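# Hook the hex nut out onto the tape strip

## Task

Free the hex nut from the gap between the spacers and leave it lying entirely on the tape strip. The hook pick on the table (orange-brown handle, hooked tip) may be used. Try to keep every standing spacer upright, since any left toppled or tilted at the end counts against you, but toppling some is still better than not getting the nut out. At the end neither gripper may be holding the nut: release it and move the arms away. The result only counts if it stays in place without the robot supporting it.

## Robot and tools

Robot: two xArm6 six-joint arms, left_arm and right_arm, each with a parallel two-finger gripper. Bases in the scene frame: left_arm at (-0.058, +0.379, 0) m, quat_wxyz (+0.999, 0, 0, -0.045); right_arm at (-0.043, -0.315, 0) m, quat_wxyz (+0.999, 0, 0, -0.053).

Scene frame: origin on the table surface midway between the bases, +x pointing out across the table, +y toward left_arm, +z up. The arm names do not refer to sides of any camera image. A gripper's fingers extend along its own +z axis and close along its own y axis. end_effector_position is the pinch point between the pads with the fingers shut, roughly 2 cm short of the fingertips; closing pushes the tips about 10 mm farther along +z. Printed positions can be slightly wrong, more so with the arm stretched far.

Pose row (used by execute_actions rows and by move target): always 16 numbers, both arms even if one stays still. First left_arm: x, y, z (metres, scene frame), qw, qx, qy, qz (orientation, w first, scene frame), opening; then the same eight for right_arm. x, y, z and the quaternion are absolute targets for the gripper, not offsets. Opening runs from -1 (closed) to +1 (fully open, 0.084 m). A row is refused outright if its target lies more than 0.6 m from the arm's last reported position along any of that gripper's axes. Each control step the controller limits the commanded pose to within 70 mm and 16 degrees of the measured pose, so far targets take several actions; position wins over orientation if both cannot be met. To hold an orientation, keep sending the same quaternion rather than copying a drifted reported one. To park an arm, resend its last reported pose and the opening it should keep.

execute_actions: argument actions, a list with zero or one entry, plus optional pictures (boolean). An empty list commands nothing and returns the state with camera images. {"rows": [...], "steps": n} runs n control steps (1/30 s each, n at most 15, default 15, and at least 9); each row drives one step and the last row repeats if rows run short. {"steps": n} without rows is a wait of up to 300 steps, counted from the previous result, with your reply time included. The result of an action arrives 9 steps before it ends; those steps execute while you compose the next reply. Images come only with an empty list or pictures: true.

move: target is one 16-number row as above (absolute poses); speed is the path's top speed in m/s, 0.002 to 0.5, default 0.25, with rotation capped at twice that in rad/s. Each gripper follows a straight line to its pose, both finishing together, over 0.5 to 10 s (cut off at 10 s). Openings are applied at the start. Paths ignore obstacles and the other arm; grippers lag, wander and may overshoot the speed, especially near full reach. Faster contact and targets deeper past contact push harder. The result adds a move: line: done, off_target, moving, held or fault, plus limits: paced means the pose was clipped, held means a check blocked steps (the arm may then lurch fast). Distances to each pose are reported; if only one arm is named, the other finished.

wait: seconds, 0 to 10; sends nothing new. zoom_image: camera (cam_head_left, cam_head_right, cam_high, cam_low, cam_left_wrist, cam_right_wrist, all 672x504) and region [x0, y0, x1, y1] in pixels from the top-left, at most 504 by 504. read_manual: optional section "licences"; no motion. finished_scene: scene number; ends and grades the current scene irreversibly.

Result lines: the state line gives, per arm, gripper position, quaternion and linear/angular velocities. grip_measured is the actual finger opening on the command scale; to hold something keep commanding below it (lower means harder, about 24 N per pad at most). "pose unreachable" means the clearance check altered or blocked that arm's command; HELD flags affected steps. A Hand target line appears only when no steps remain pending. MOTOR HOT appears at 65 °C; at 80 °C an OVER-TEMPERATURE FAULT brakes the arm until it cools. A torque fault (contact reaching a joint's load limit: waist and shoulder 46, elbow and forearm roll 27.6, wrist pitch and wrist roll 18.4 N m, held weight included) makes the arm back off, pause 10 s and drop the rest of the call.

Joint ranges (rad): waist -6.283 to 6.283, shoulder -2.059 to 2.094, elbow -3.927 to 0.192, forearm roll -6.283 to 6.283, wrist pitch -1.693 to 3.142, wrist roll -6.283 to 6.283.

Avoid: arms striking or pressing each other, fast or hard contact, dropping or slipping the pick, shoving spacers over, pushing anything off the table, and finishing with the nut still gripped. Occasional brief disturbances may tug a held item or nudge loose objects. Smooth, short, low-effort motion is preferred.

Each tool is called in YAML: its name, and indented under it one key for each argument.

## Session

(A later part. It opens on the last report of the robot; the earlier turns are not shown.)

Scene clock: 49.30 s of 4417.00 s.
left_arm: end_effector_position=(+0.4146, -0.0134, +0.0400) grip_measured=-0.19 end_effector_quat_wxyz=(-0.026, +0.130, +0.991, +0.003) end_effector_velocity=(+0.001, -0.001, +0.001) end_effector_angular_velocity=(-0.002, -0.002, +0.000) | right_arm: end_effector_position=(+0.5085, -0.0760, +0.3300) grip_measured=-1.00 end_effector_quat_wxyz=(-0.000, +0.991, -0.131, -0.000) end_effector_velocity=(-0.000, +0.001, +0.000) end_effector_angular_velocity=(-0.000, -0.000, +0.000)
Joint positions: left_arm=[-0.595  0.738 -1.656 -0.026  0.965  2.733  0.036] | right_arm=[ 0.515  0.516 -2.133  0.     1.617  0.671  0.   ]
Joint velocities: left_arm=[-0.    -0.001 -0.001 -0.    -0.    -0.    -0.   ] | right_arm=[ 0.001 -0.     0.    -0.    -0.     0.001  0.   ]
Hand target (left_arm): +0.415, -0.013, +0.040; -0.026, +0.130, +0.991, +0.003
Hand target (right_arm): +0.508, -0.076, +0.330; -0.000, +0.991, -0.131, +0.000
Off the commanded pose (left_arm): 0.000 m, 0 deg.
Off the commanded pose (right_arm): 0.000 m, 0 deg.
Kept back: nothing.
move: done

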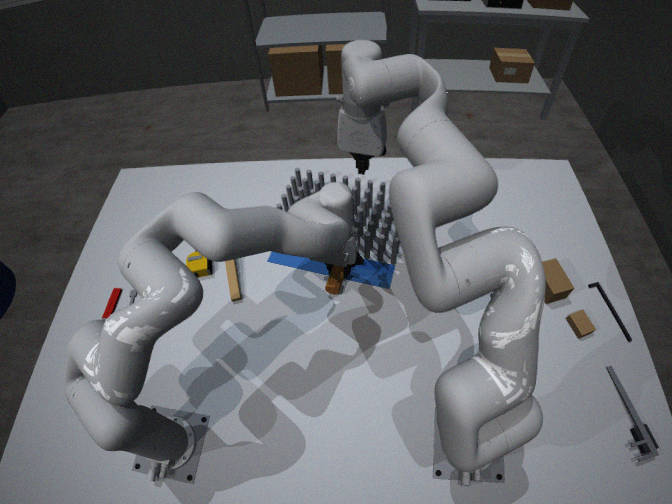

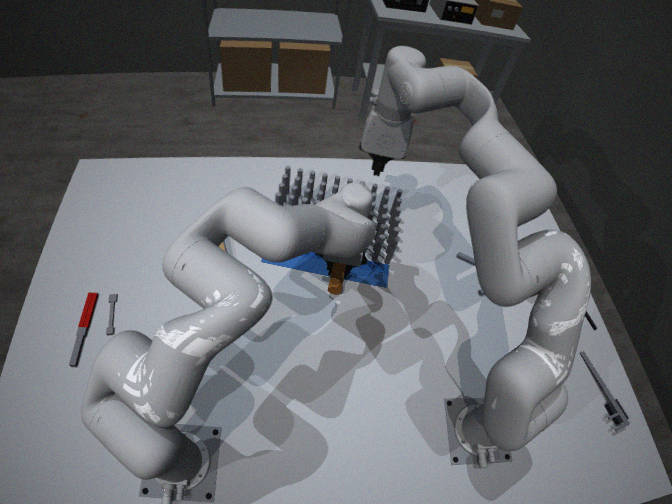

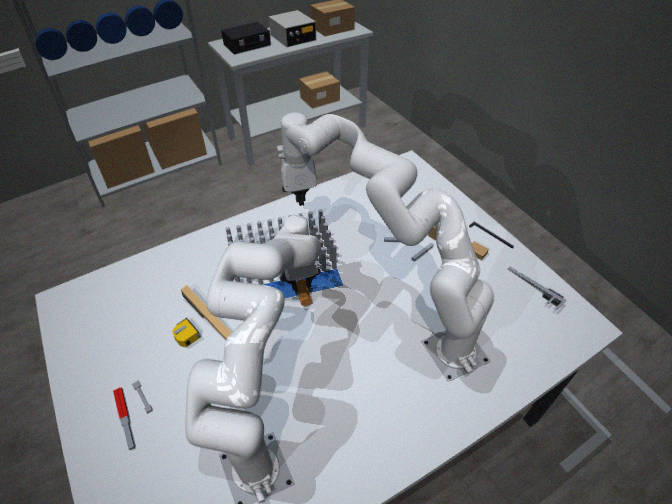

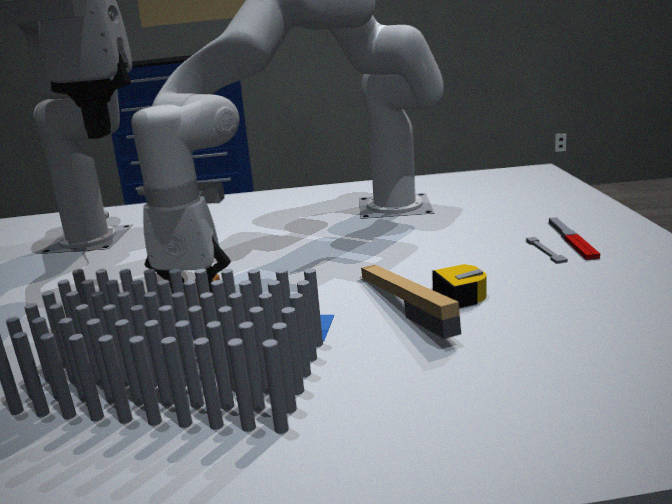

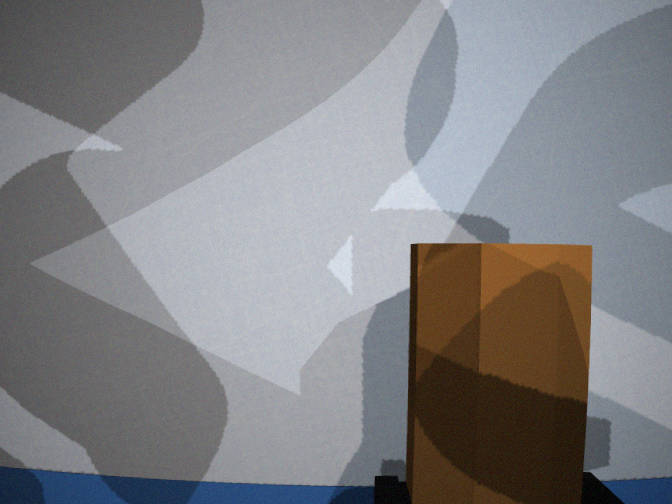

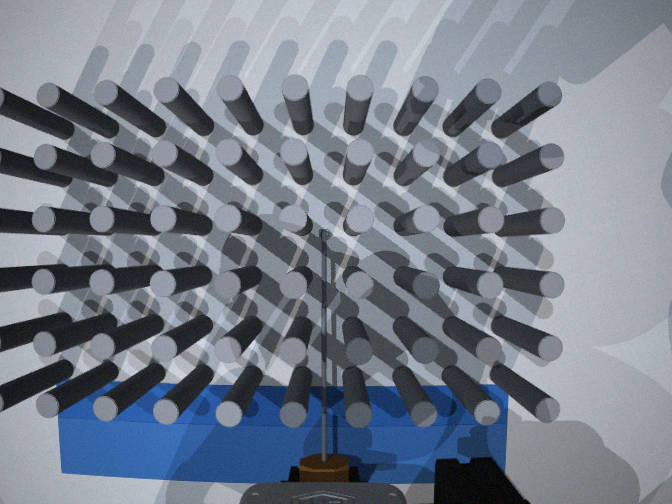

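move:
  target: [0.4000,-0.0100,0.040,-0.026,0.1305,0.991,0.0034,-0.5,0.5085,-0.076,0.33,0,0.9914,-0.1305,0,-1]
  speed: 0.012

zoom_image:
  camera: "cam_right_wrist"
  region: [285,205,365,285]

Scene clock: 51.07 s of 4417.00 s.
left_arm: end_effector_position=(+0.4001, -0.0100, +0.0400) grip_measured=-0.19 end_effector_quat_wxyz=(-0.026, +0.130, +0.991, +0.003) end_effector_velocity=(+0.000, +0.000, +0.001) end_effector_angular_velocity=(-0.001, -0.001, +0.001) | right_arm: end_effector_position=(+0.5085, -0.0760, +0.3300) grip_measured=-1.00 end_effector_quat_wxyz=(+0.000, +0.991, -0.131, -0.000) end_effector_velocity=(-0.001, +0.001, +0.000) end_effector_angular_velocity=(+0.002, +0.000, +0.002)
Joint positions: left_arm=[-0.606  0.692 -1.576 -0.027  0.932  2.724  0.036] | right_arm=[ 0.515  0.516 -2.133  0.     1.617  0.671  0.   ]
Joint velocities: left_arm=[ 0.001 -0.003  0.002 -0.    -0.001 -0.    -0.   ] | right_arm=[ 0.002 -0.001  0.     0.002 -0.001 -0.     0.   ]
Hand target (left_arm): +0.400, -0.010, +0.040; -0.026, +0.130, +0.991, +0.003
Hand target (right_arm): +0.509, -0.076, +0.330; -0.000, +0.991, -0.131, +0.000
Off the commanded pose (left_arm): 0.000 m, 0 deg.
Off the commanded pose (right_arm): 0.000 m, 0 deg.
Kept back: nothing.
move: done

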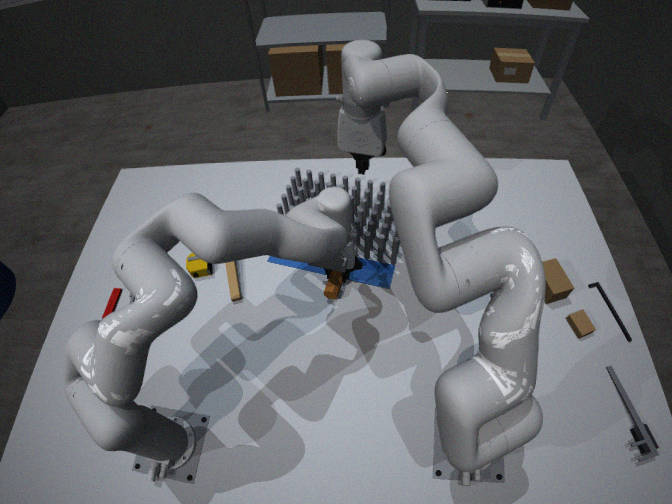

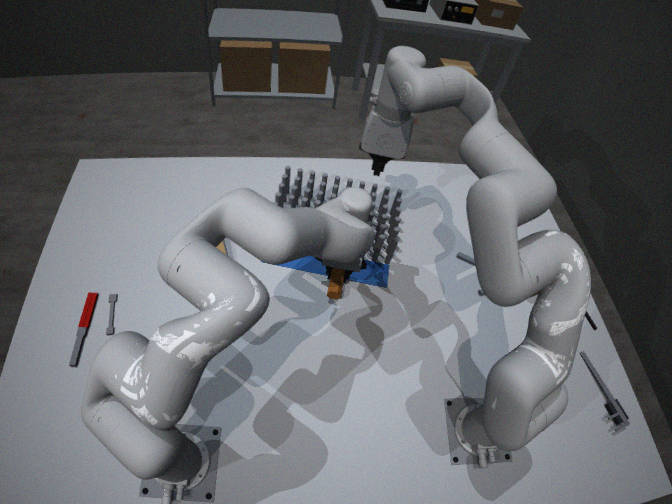

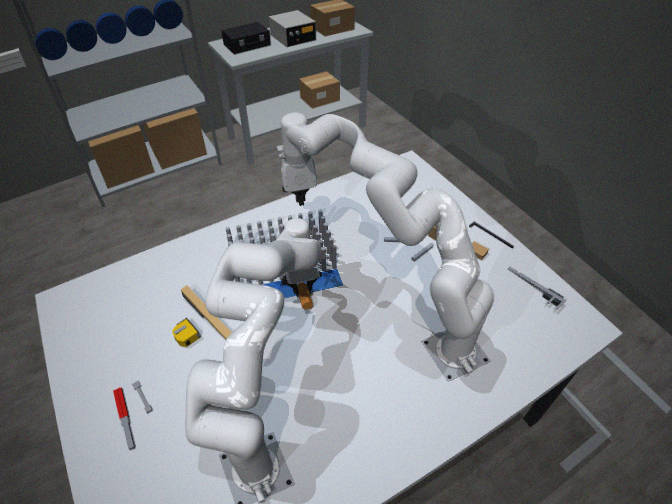

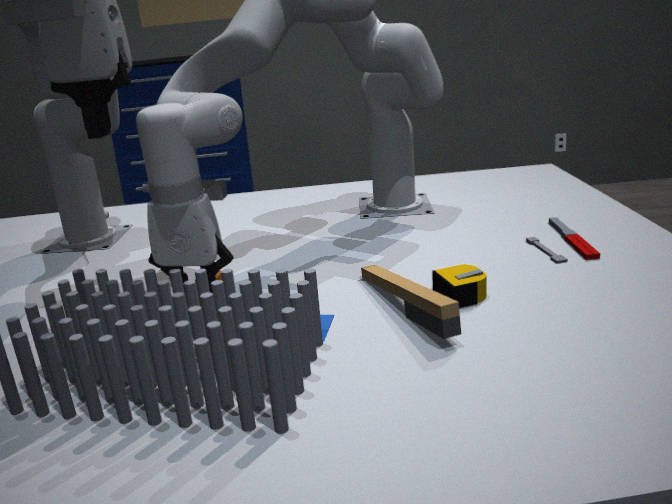

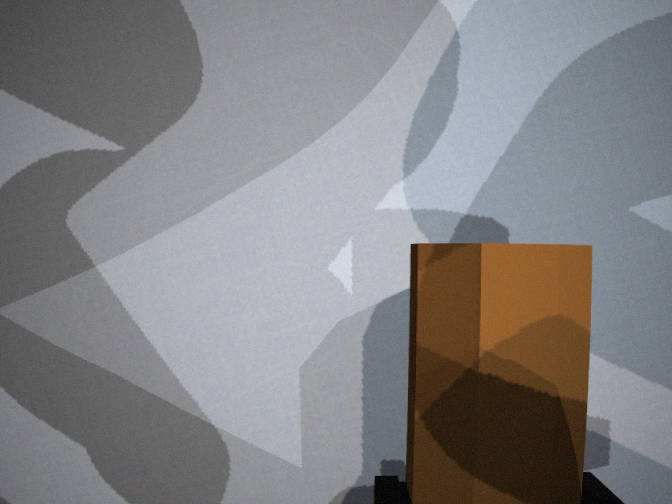

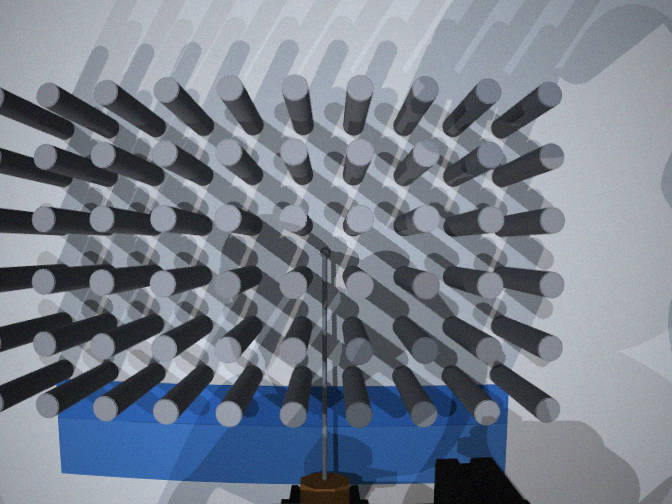

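Region (285, 205, 365, 285) of cam_right_wrist's 672x504 image, scaled by 6.300, with more detail than that image has.

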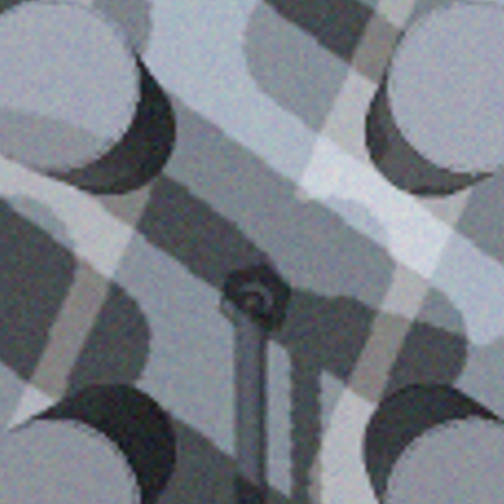

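move:
  target: [0.3708,-0.0030,0.040,-0.026,0.1305,0.991,0.0034,-0.5,0.5085,-0.076,0.33,0,0.9914,-0.1305,0,-1]
  speed: 0.02

zoom_image:
  camera: "cam_right_wrist"
  region: [285,245,365,325]

Scene clock: 53.23 s of 4417.00 s.
left_arm: end_effector_position=(+0.3709, -0.0030, +0.0401) grip_measured=-0.19 end_effector_quat_wxyz=(-0.026, +0.130, +0.991, +0.003) end_effector_velocity=(-0.001, +0.001, -0.000) end_effector_angular_velocity=(+0.002, +0.002, +0.001) | right_arm: end_effector_position=(+0.5085, -0.0760, +0.3300) grip_measured=-1.00 end_effector_quat_wxyz=(-0.000, +0.991, -0.131, -0.000) end_effector_velocity=(-0.000, +0.000, +0.000) end_effector_angular_velocity=(-0.000, -0.001, +0.002)
Joint positions: left_arm=[-0.629  0.606 -1.43  -0.03   0.872  2.704  0.036] | right_arm=[ 0.515  0.516 -2.133  0.     1.617  0.671  0.   ]
Joint velocities: left_arm=[ 0.    -0.001  0.002  0.     0.002 -0.     0.   ] | right_arm=[ 0.001 -0.     0.    -0.001 -0.001 -0.001  0.   ]
Hand target (left_arm): +0.371, -0.003, +0.040; -0.026, +0.130, +0.991, +0.003
Hand target (right_arm): +0.508, -0.076, +0.330; +0.000, +0.991, -0.131, +0.000
Off the commanded pose (left_arm): 0.000 m, 0 deg.
Off the commanded pose (right_arm): 0.000 m, 0 deg.
Kept back: nothing.
move: done

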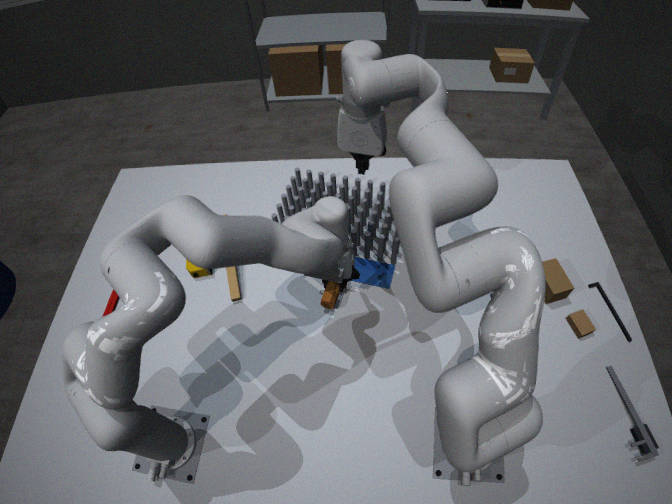

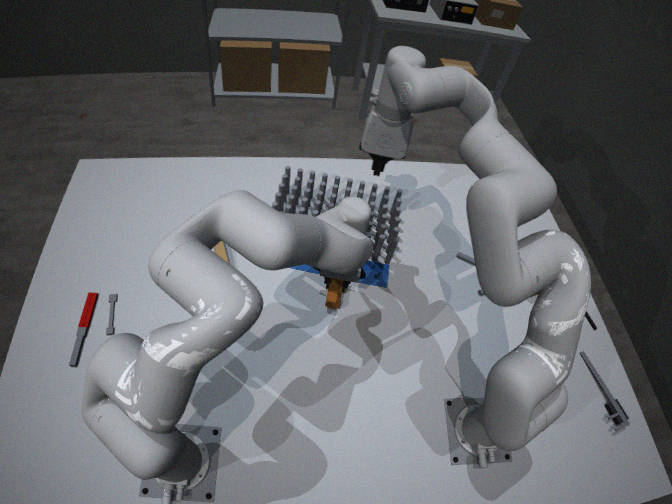

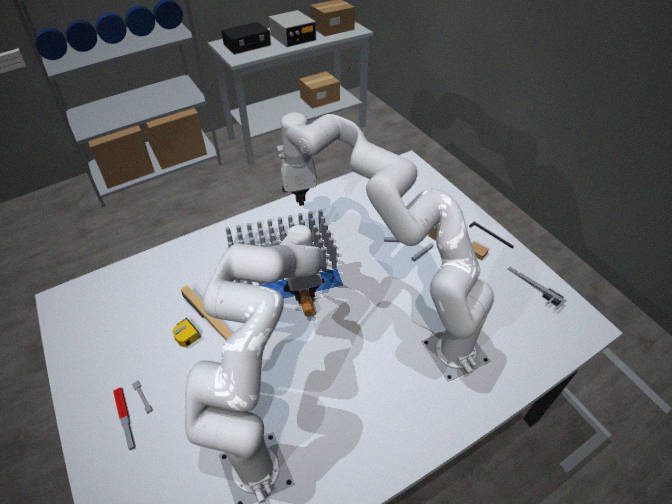

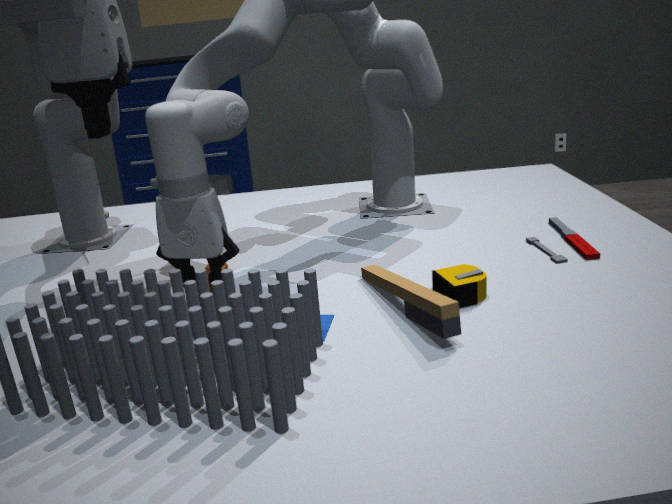

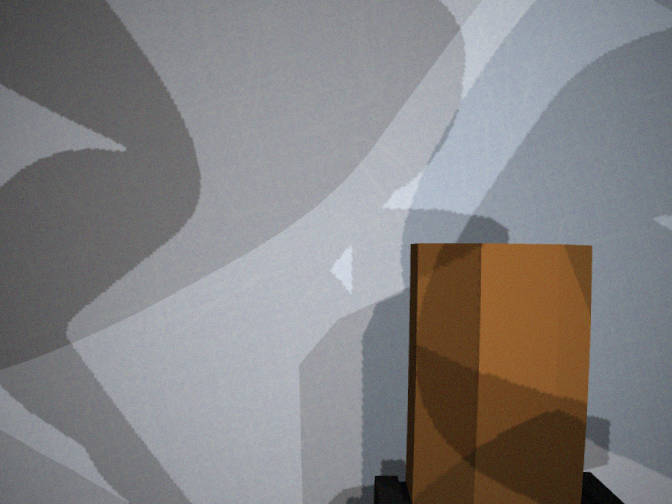

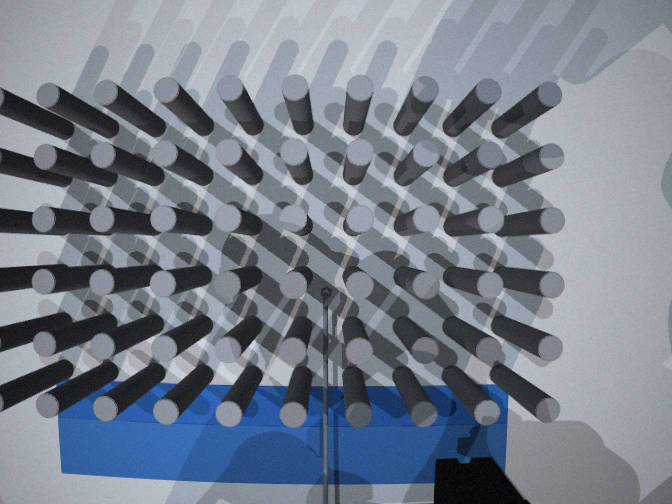

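Region (285, 245, 365, 325) of cam_right_wrist's 672x504 image, scaled by 6.300, with more detail than that image has.

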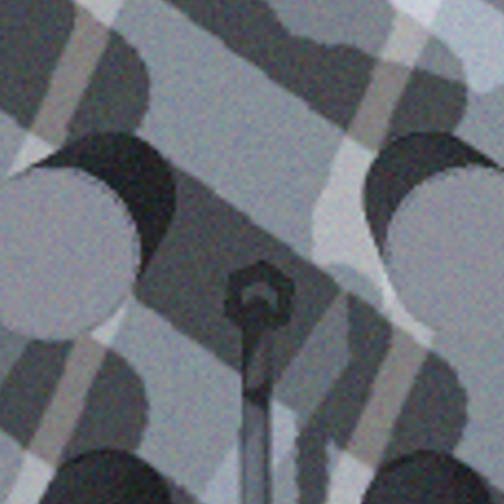

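move:
  target: [0.3128,0.0118,0.040,-0.026,0.1305,0.991,0.0034,-0.5,0.5085,-0.076,0.33,0,0.9914,-0.1305,0,-1]
  speed: 0.03

zoom_image:
  camera: "cam_right_wrist"
  region: [270,320,390,440]

Scene clock: 55.93 s of 4417.00 s.
left_arm: end_effector_position=(+0.3130, +0.0117, +0.0401) grip_measured=-0.19 end_effector_quat_wxyz=(-0.026, +0.130, +0.991, +0.004) end_effector_velocity=(+0.000, +0.000, -0.000) end_effector_angular_velocity=(-0.001, -0.001, +0.002) | right_arm: end_effector_position=(+0.5085, -0.0760, +0.3300) grip_measured=-1.00 end_effector_quat_wxyz=(+0.000, +0.991, -0.131, -0.000) end_effector_velocity=(-0.000, +0.000, -0.000) end_effector_angular_velocity=(-0.000, +0.001, +0.001)
Joint positions: left_arm=[-0.681  0.451 -1.176 -0.036  0.771  2.658  0.036] | right_arm=[ 0.515  0.516 -2.133  0.     1.617  0.671  0.   ]
Joint velocities: left_arm=[ 0.001 -0.     0.002  0.    -0.003 -0.001 -0.   ] | right_arm=[ 0.001 -0.     0.001 -0.    -0.     0.     0.   ]
Hand target (left_arm): +0.313, +0.012, +0.040; -0.026, +0.130, +0.991, +0.004
Hand target (right_arm): +0.509, -0.076, +0.330; +0.000, +0.991, -0.131, +0.000
Off the commanded pose (left_arm): 0.000 m, 0 deg.
Off the commanded pose (right_arm): 0.000 m, 0 deg.
Kept back: nothing.
move: done

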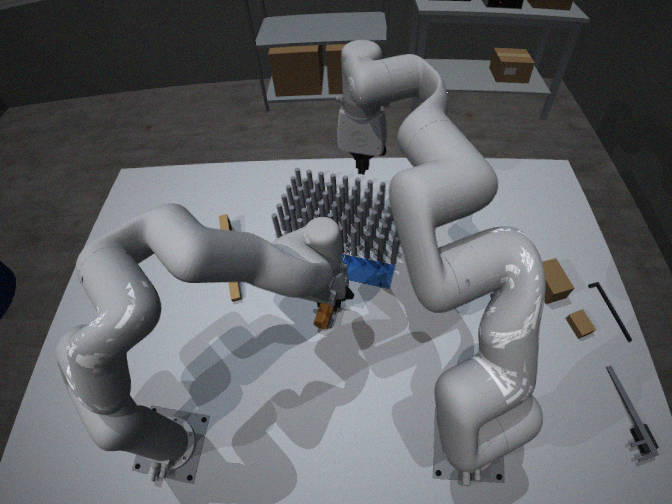

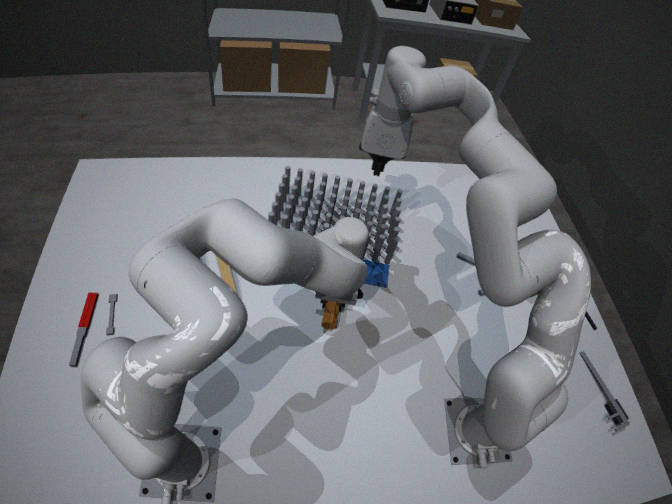

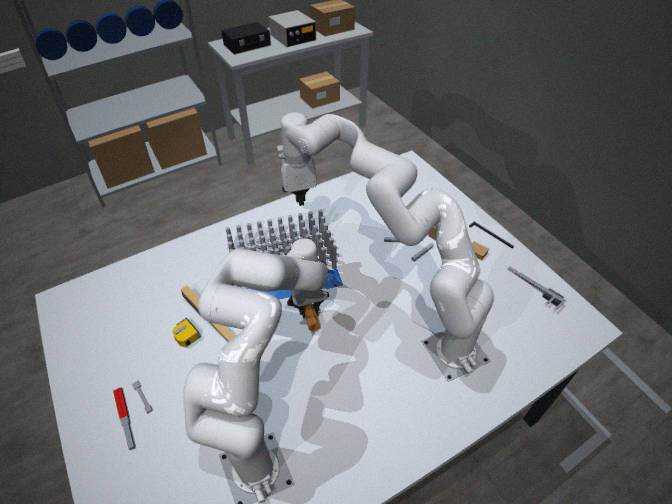

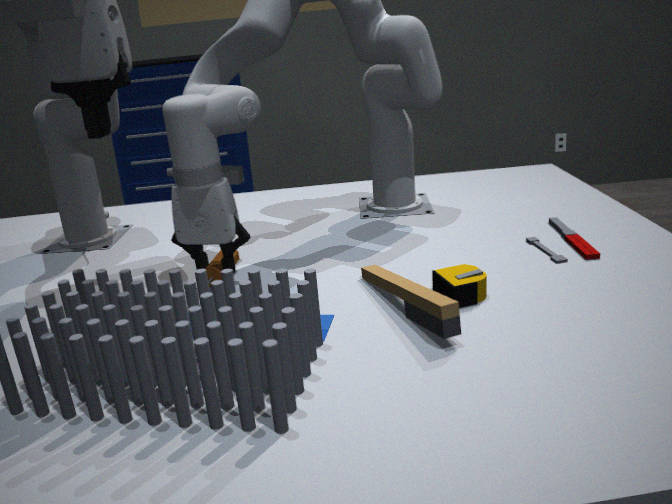

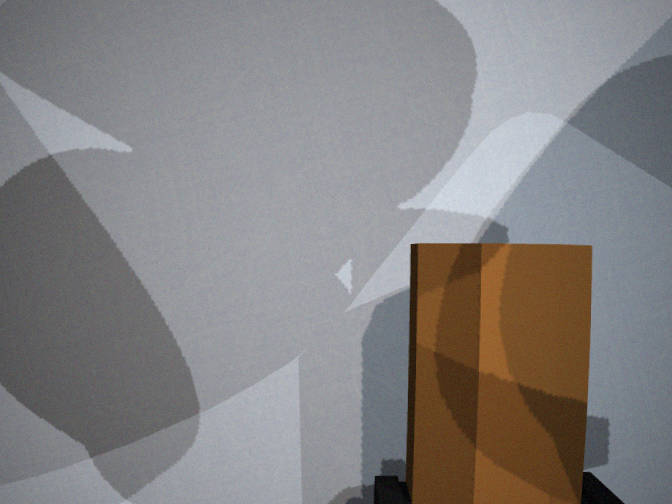

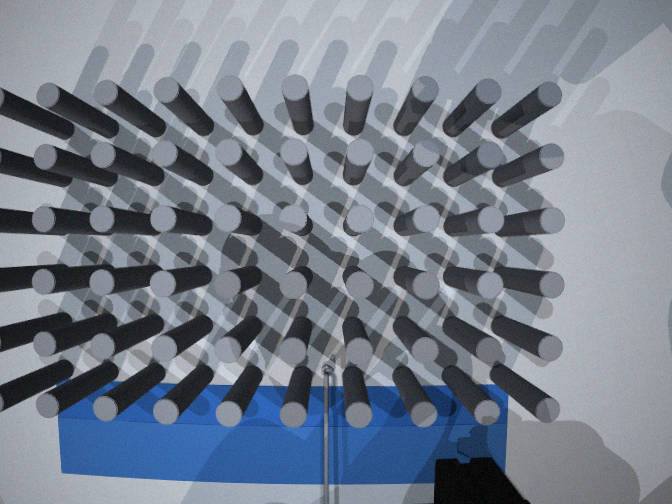

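Region (270, 320, 390, 440) of cam_right_wrist's 672x504 image, scaled by 4.200, with more detail than that image has.

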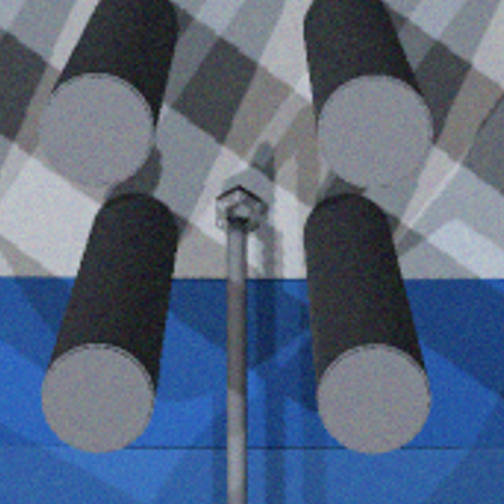

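move:
  target: [0.2667,0.0242,0.0403,-0.026,0.1305,0.991,0.0034,-0.5,0.5085,-0.076,0.33,0,0.9914,-0.1305,0,-1]
  speed: 0.025

zoom_image:
  camera: "cam_right_wrist"
  region: [270,380,390,500]

Scene clock: 58.50 s of 4417.00 s.
left_arm: end_effector_position=(+0.2668, +0.0241, +0.0404) grip_measured=-0.19 end_effector_quat_wxyz=(-0.026, +0.130, +0.991, +0.003) end_effector_velocity=(-0.000, +0.000, -0.000) end_effector_angular_velocity=(+0.000, +0.000, +0.001) | right_arm: end_effector_position=(+0.5085, -0.0760, +0.3300) grip_measured=-1.00 end_effector_quat_wxyz=(+0.000, +0.991, -0.131, -0.000) end_effector_velocity=(+0.000, -0.001, +0.000) end_effector_angular_velocity=(-0.000, -0.001, -0.001)
Joint positions: left_arm=[-0.73   0.337 -0.998 -0.043  0.706  2.617  0.036] | right_arm=[ 0.515  0.516 -2.133  0.     1.617  0.671  0.   ]
Joint velocities: left_arm=[ 0.001 -0.001  0.001 -0.    -0.    -0.001 -0.   ] | right_arm=[-0.001 -0.001  0.001 -0.    -0.     0.001  0.   ]
Hand target (left_arm): +0.267, +0.024, +0.040; -0.026, +0.130, +0.991, +0.003
Hand target (right_arm): +0.508, -0.076, +0.330; -0.000, +0.991, -0.131, -0.000
Off the commanded pose (left_arm): 0.000 m, 0 deg.
Off the commanded pose (right_arm): 0.000 m, 0 deg.
Kept back: nothing.
move: done

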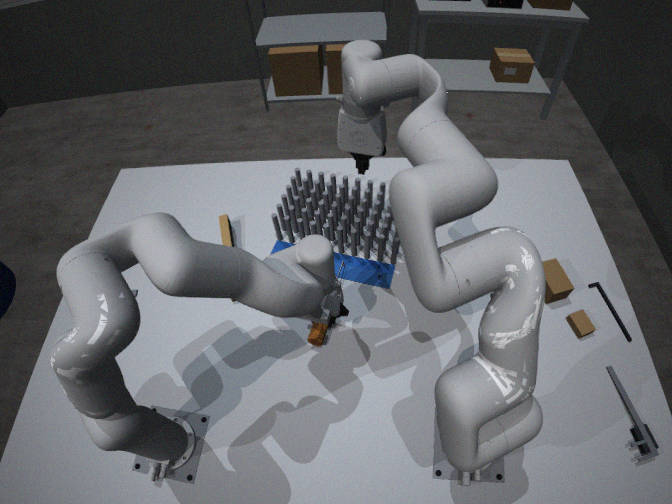

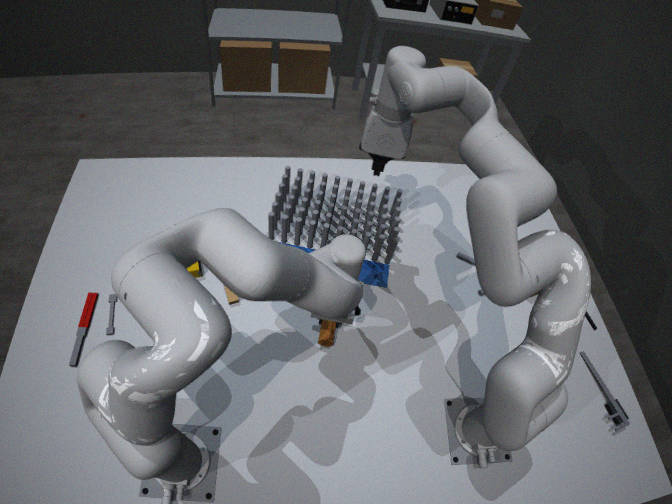

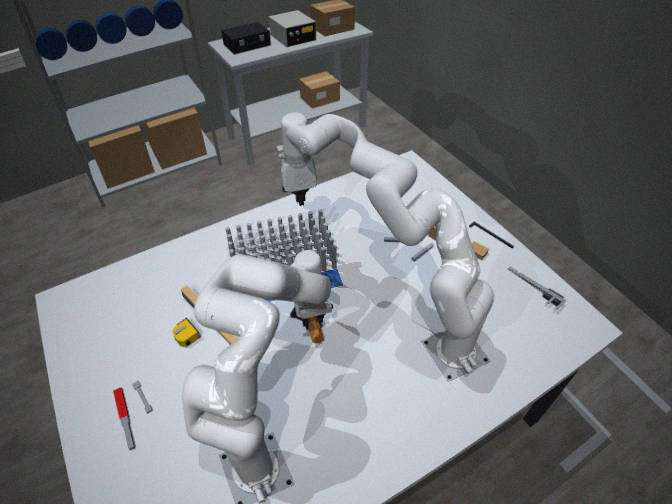

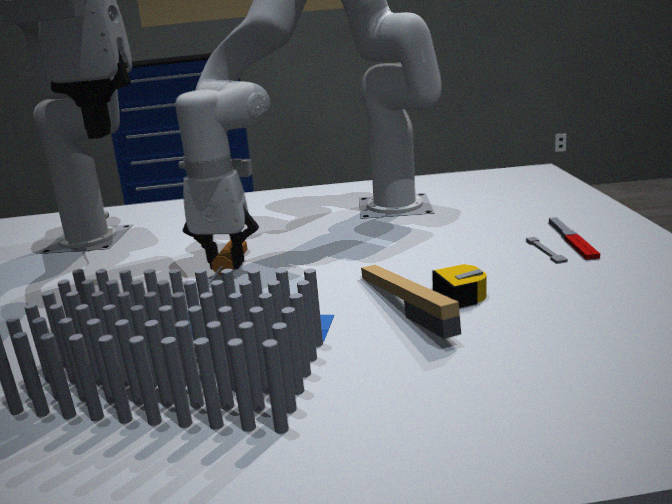

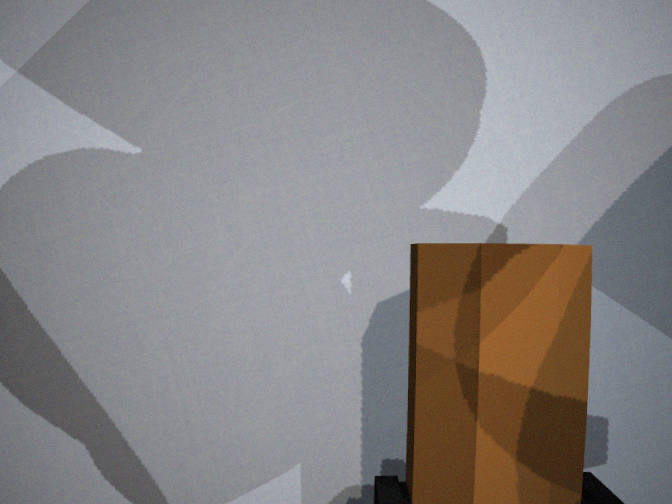

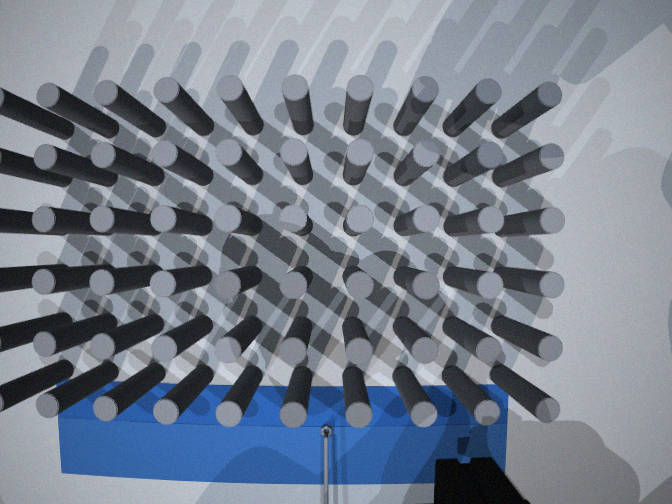

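Region (270, 380, 390, 500) of cam_right_wrist's 672x504 image, scaled by 4.200, with more detail than that image has.

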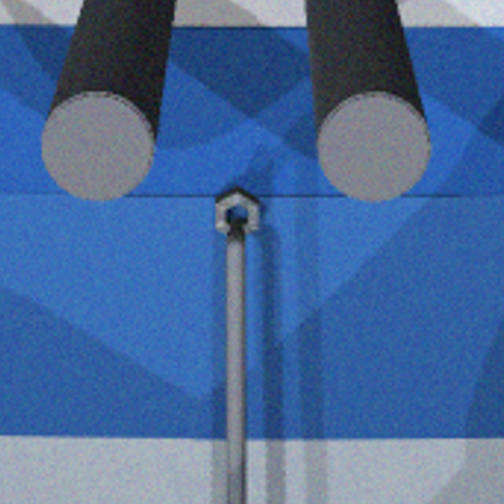

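zoom_image:
  camera: "cam_right_wrist"
  region: [30,360,170,500]

zoom_image:
  camera: "cam_head_left"
  region: [260,220,410,310]

Region (30, 360, 170, 500) of cam_right_wrist's 672x504 image, scaled by 3.600, with more detail than that image has.

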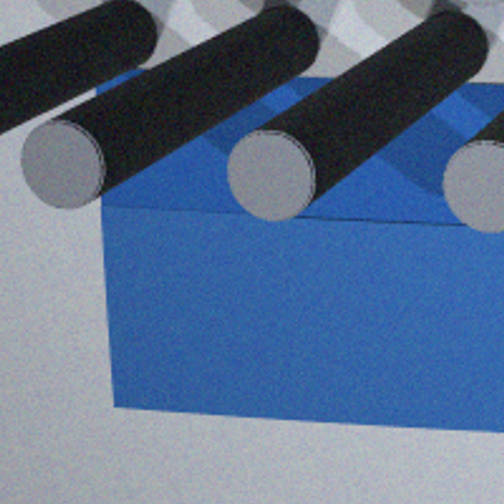

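Region (260, 220, 410, 310) of cam_head_left's 672x504 image, scaled by 3.360, with more detail than that image has; it fills the top 302 rows of this view, and the rest is white.

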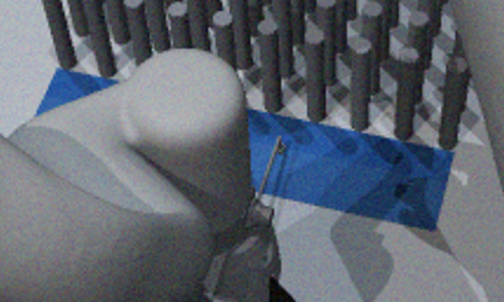

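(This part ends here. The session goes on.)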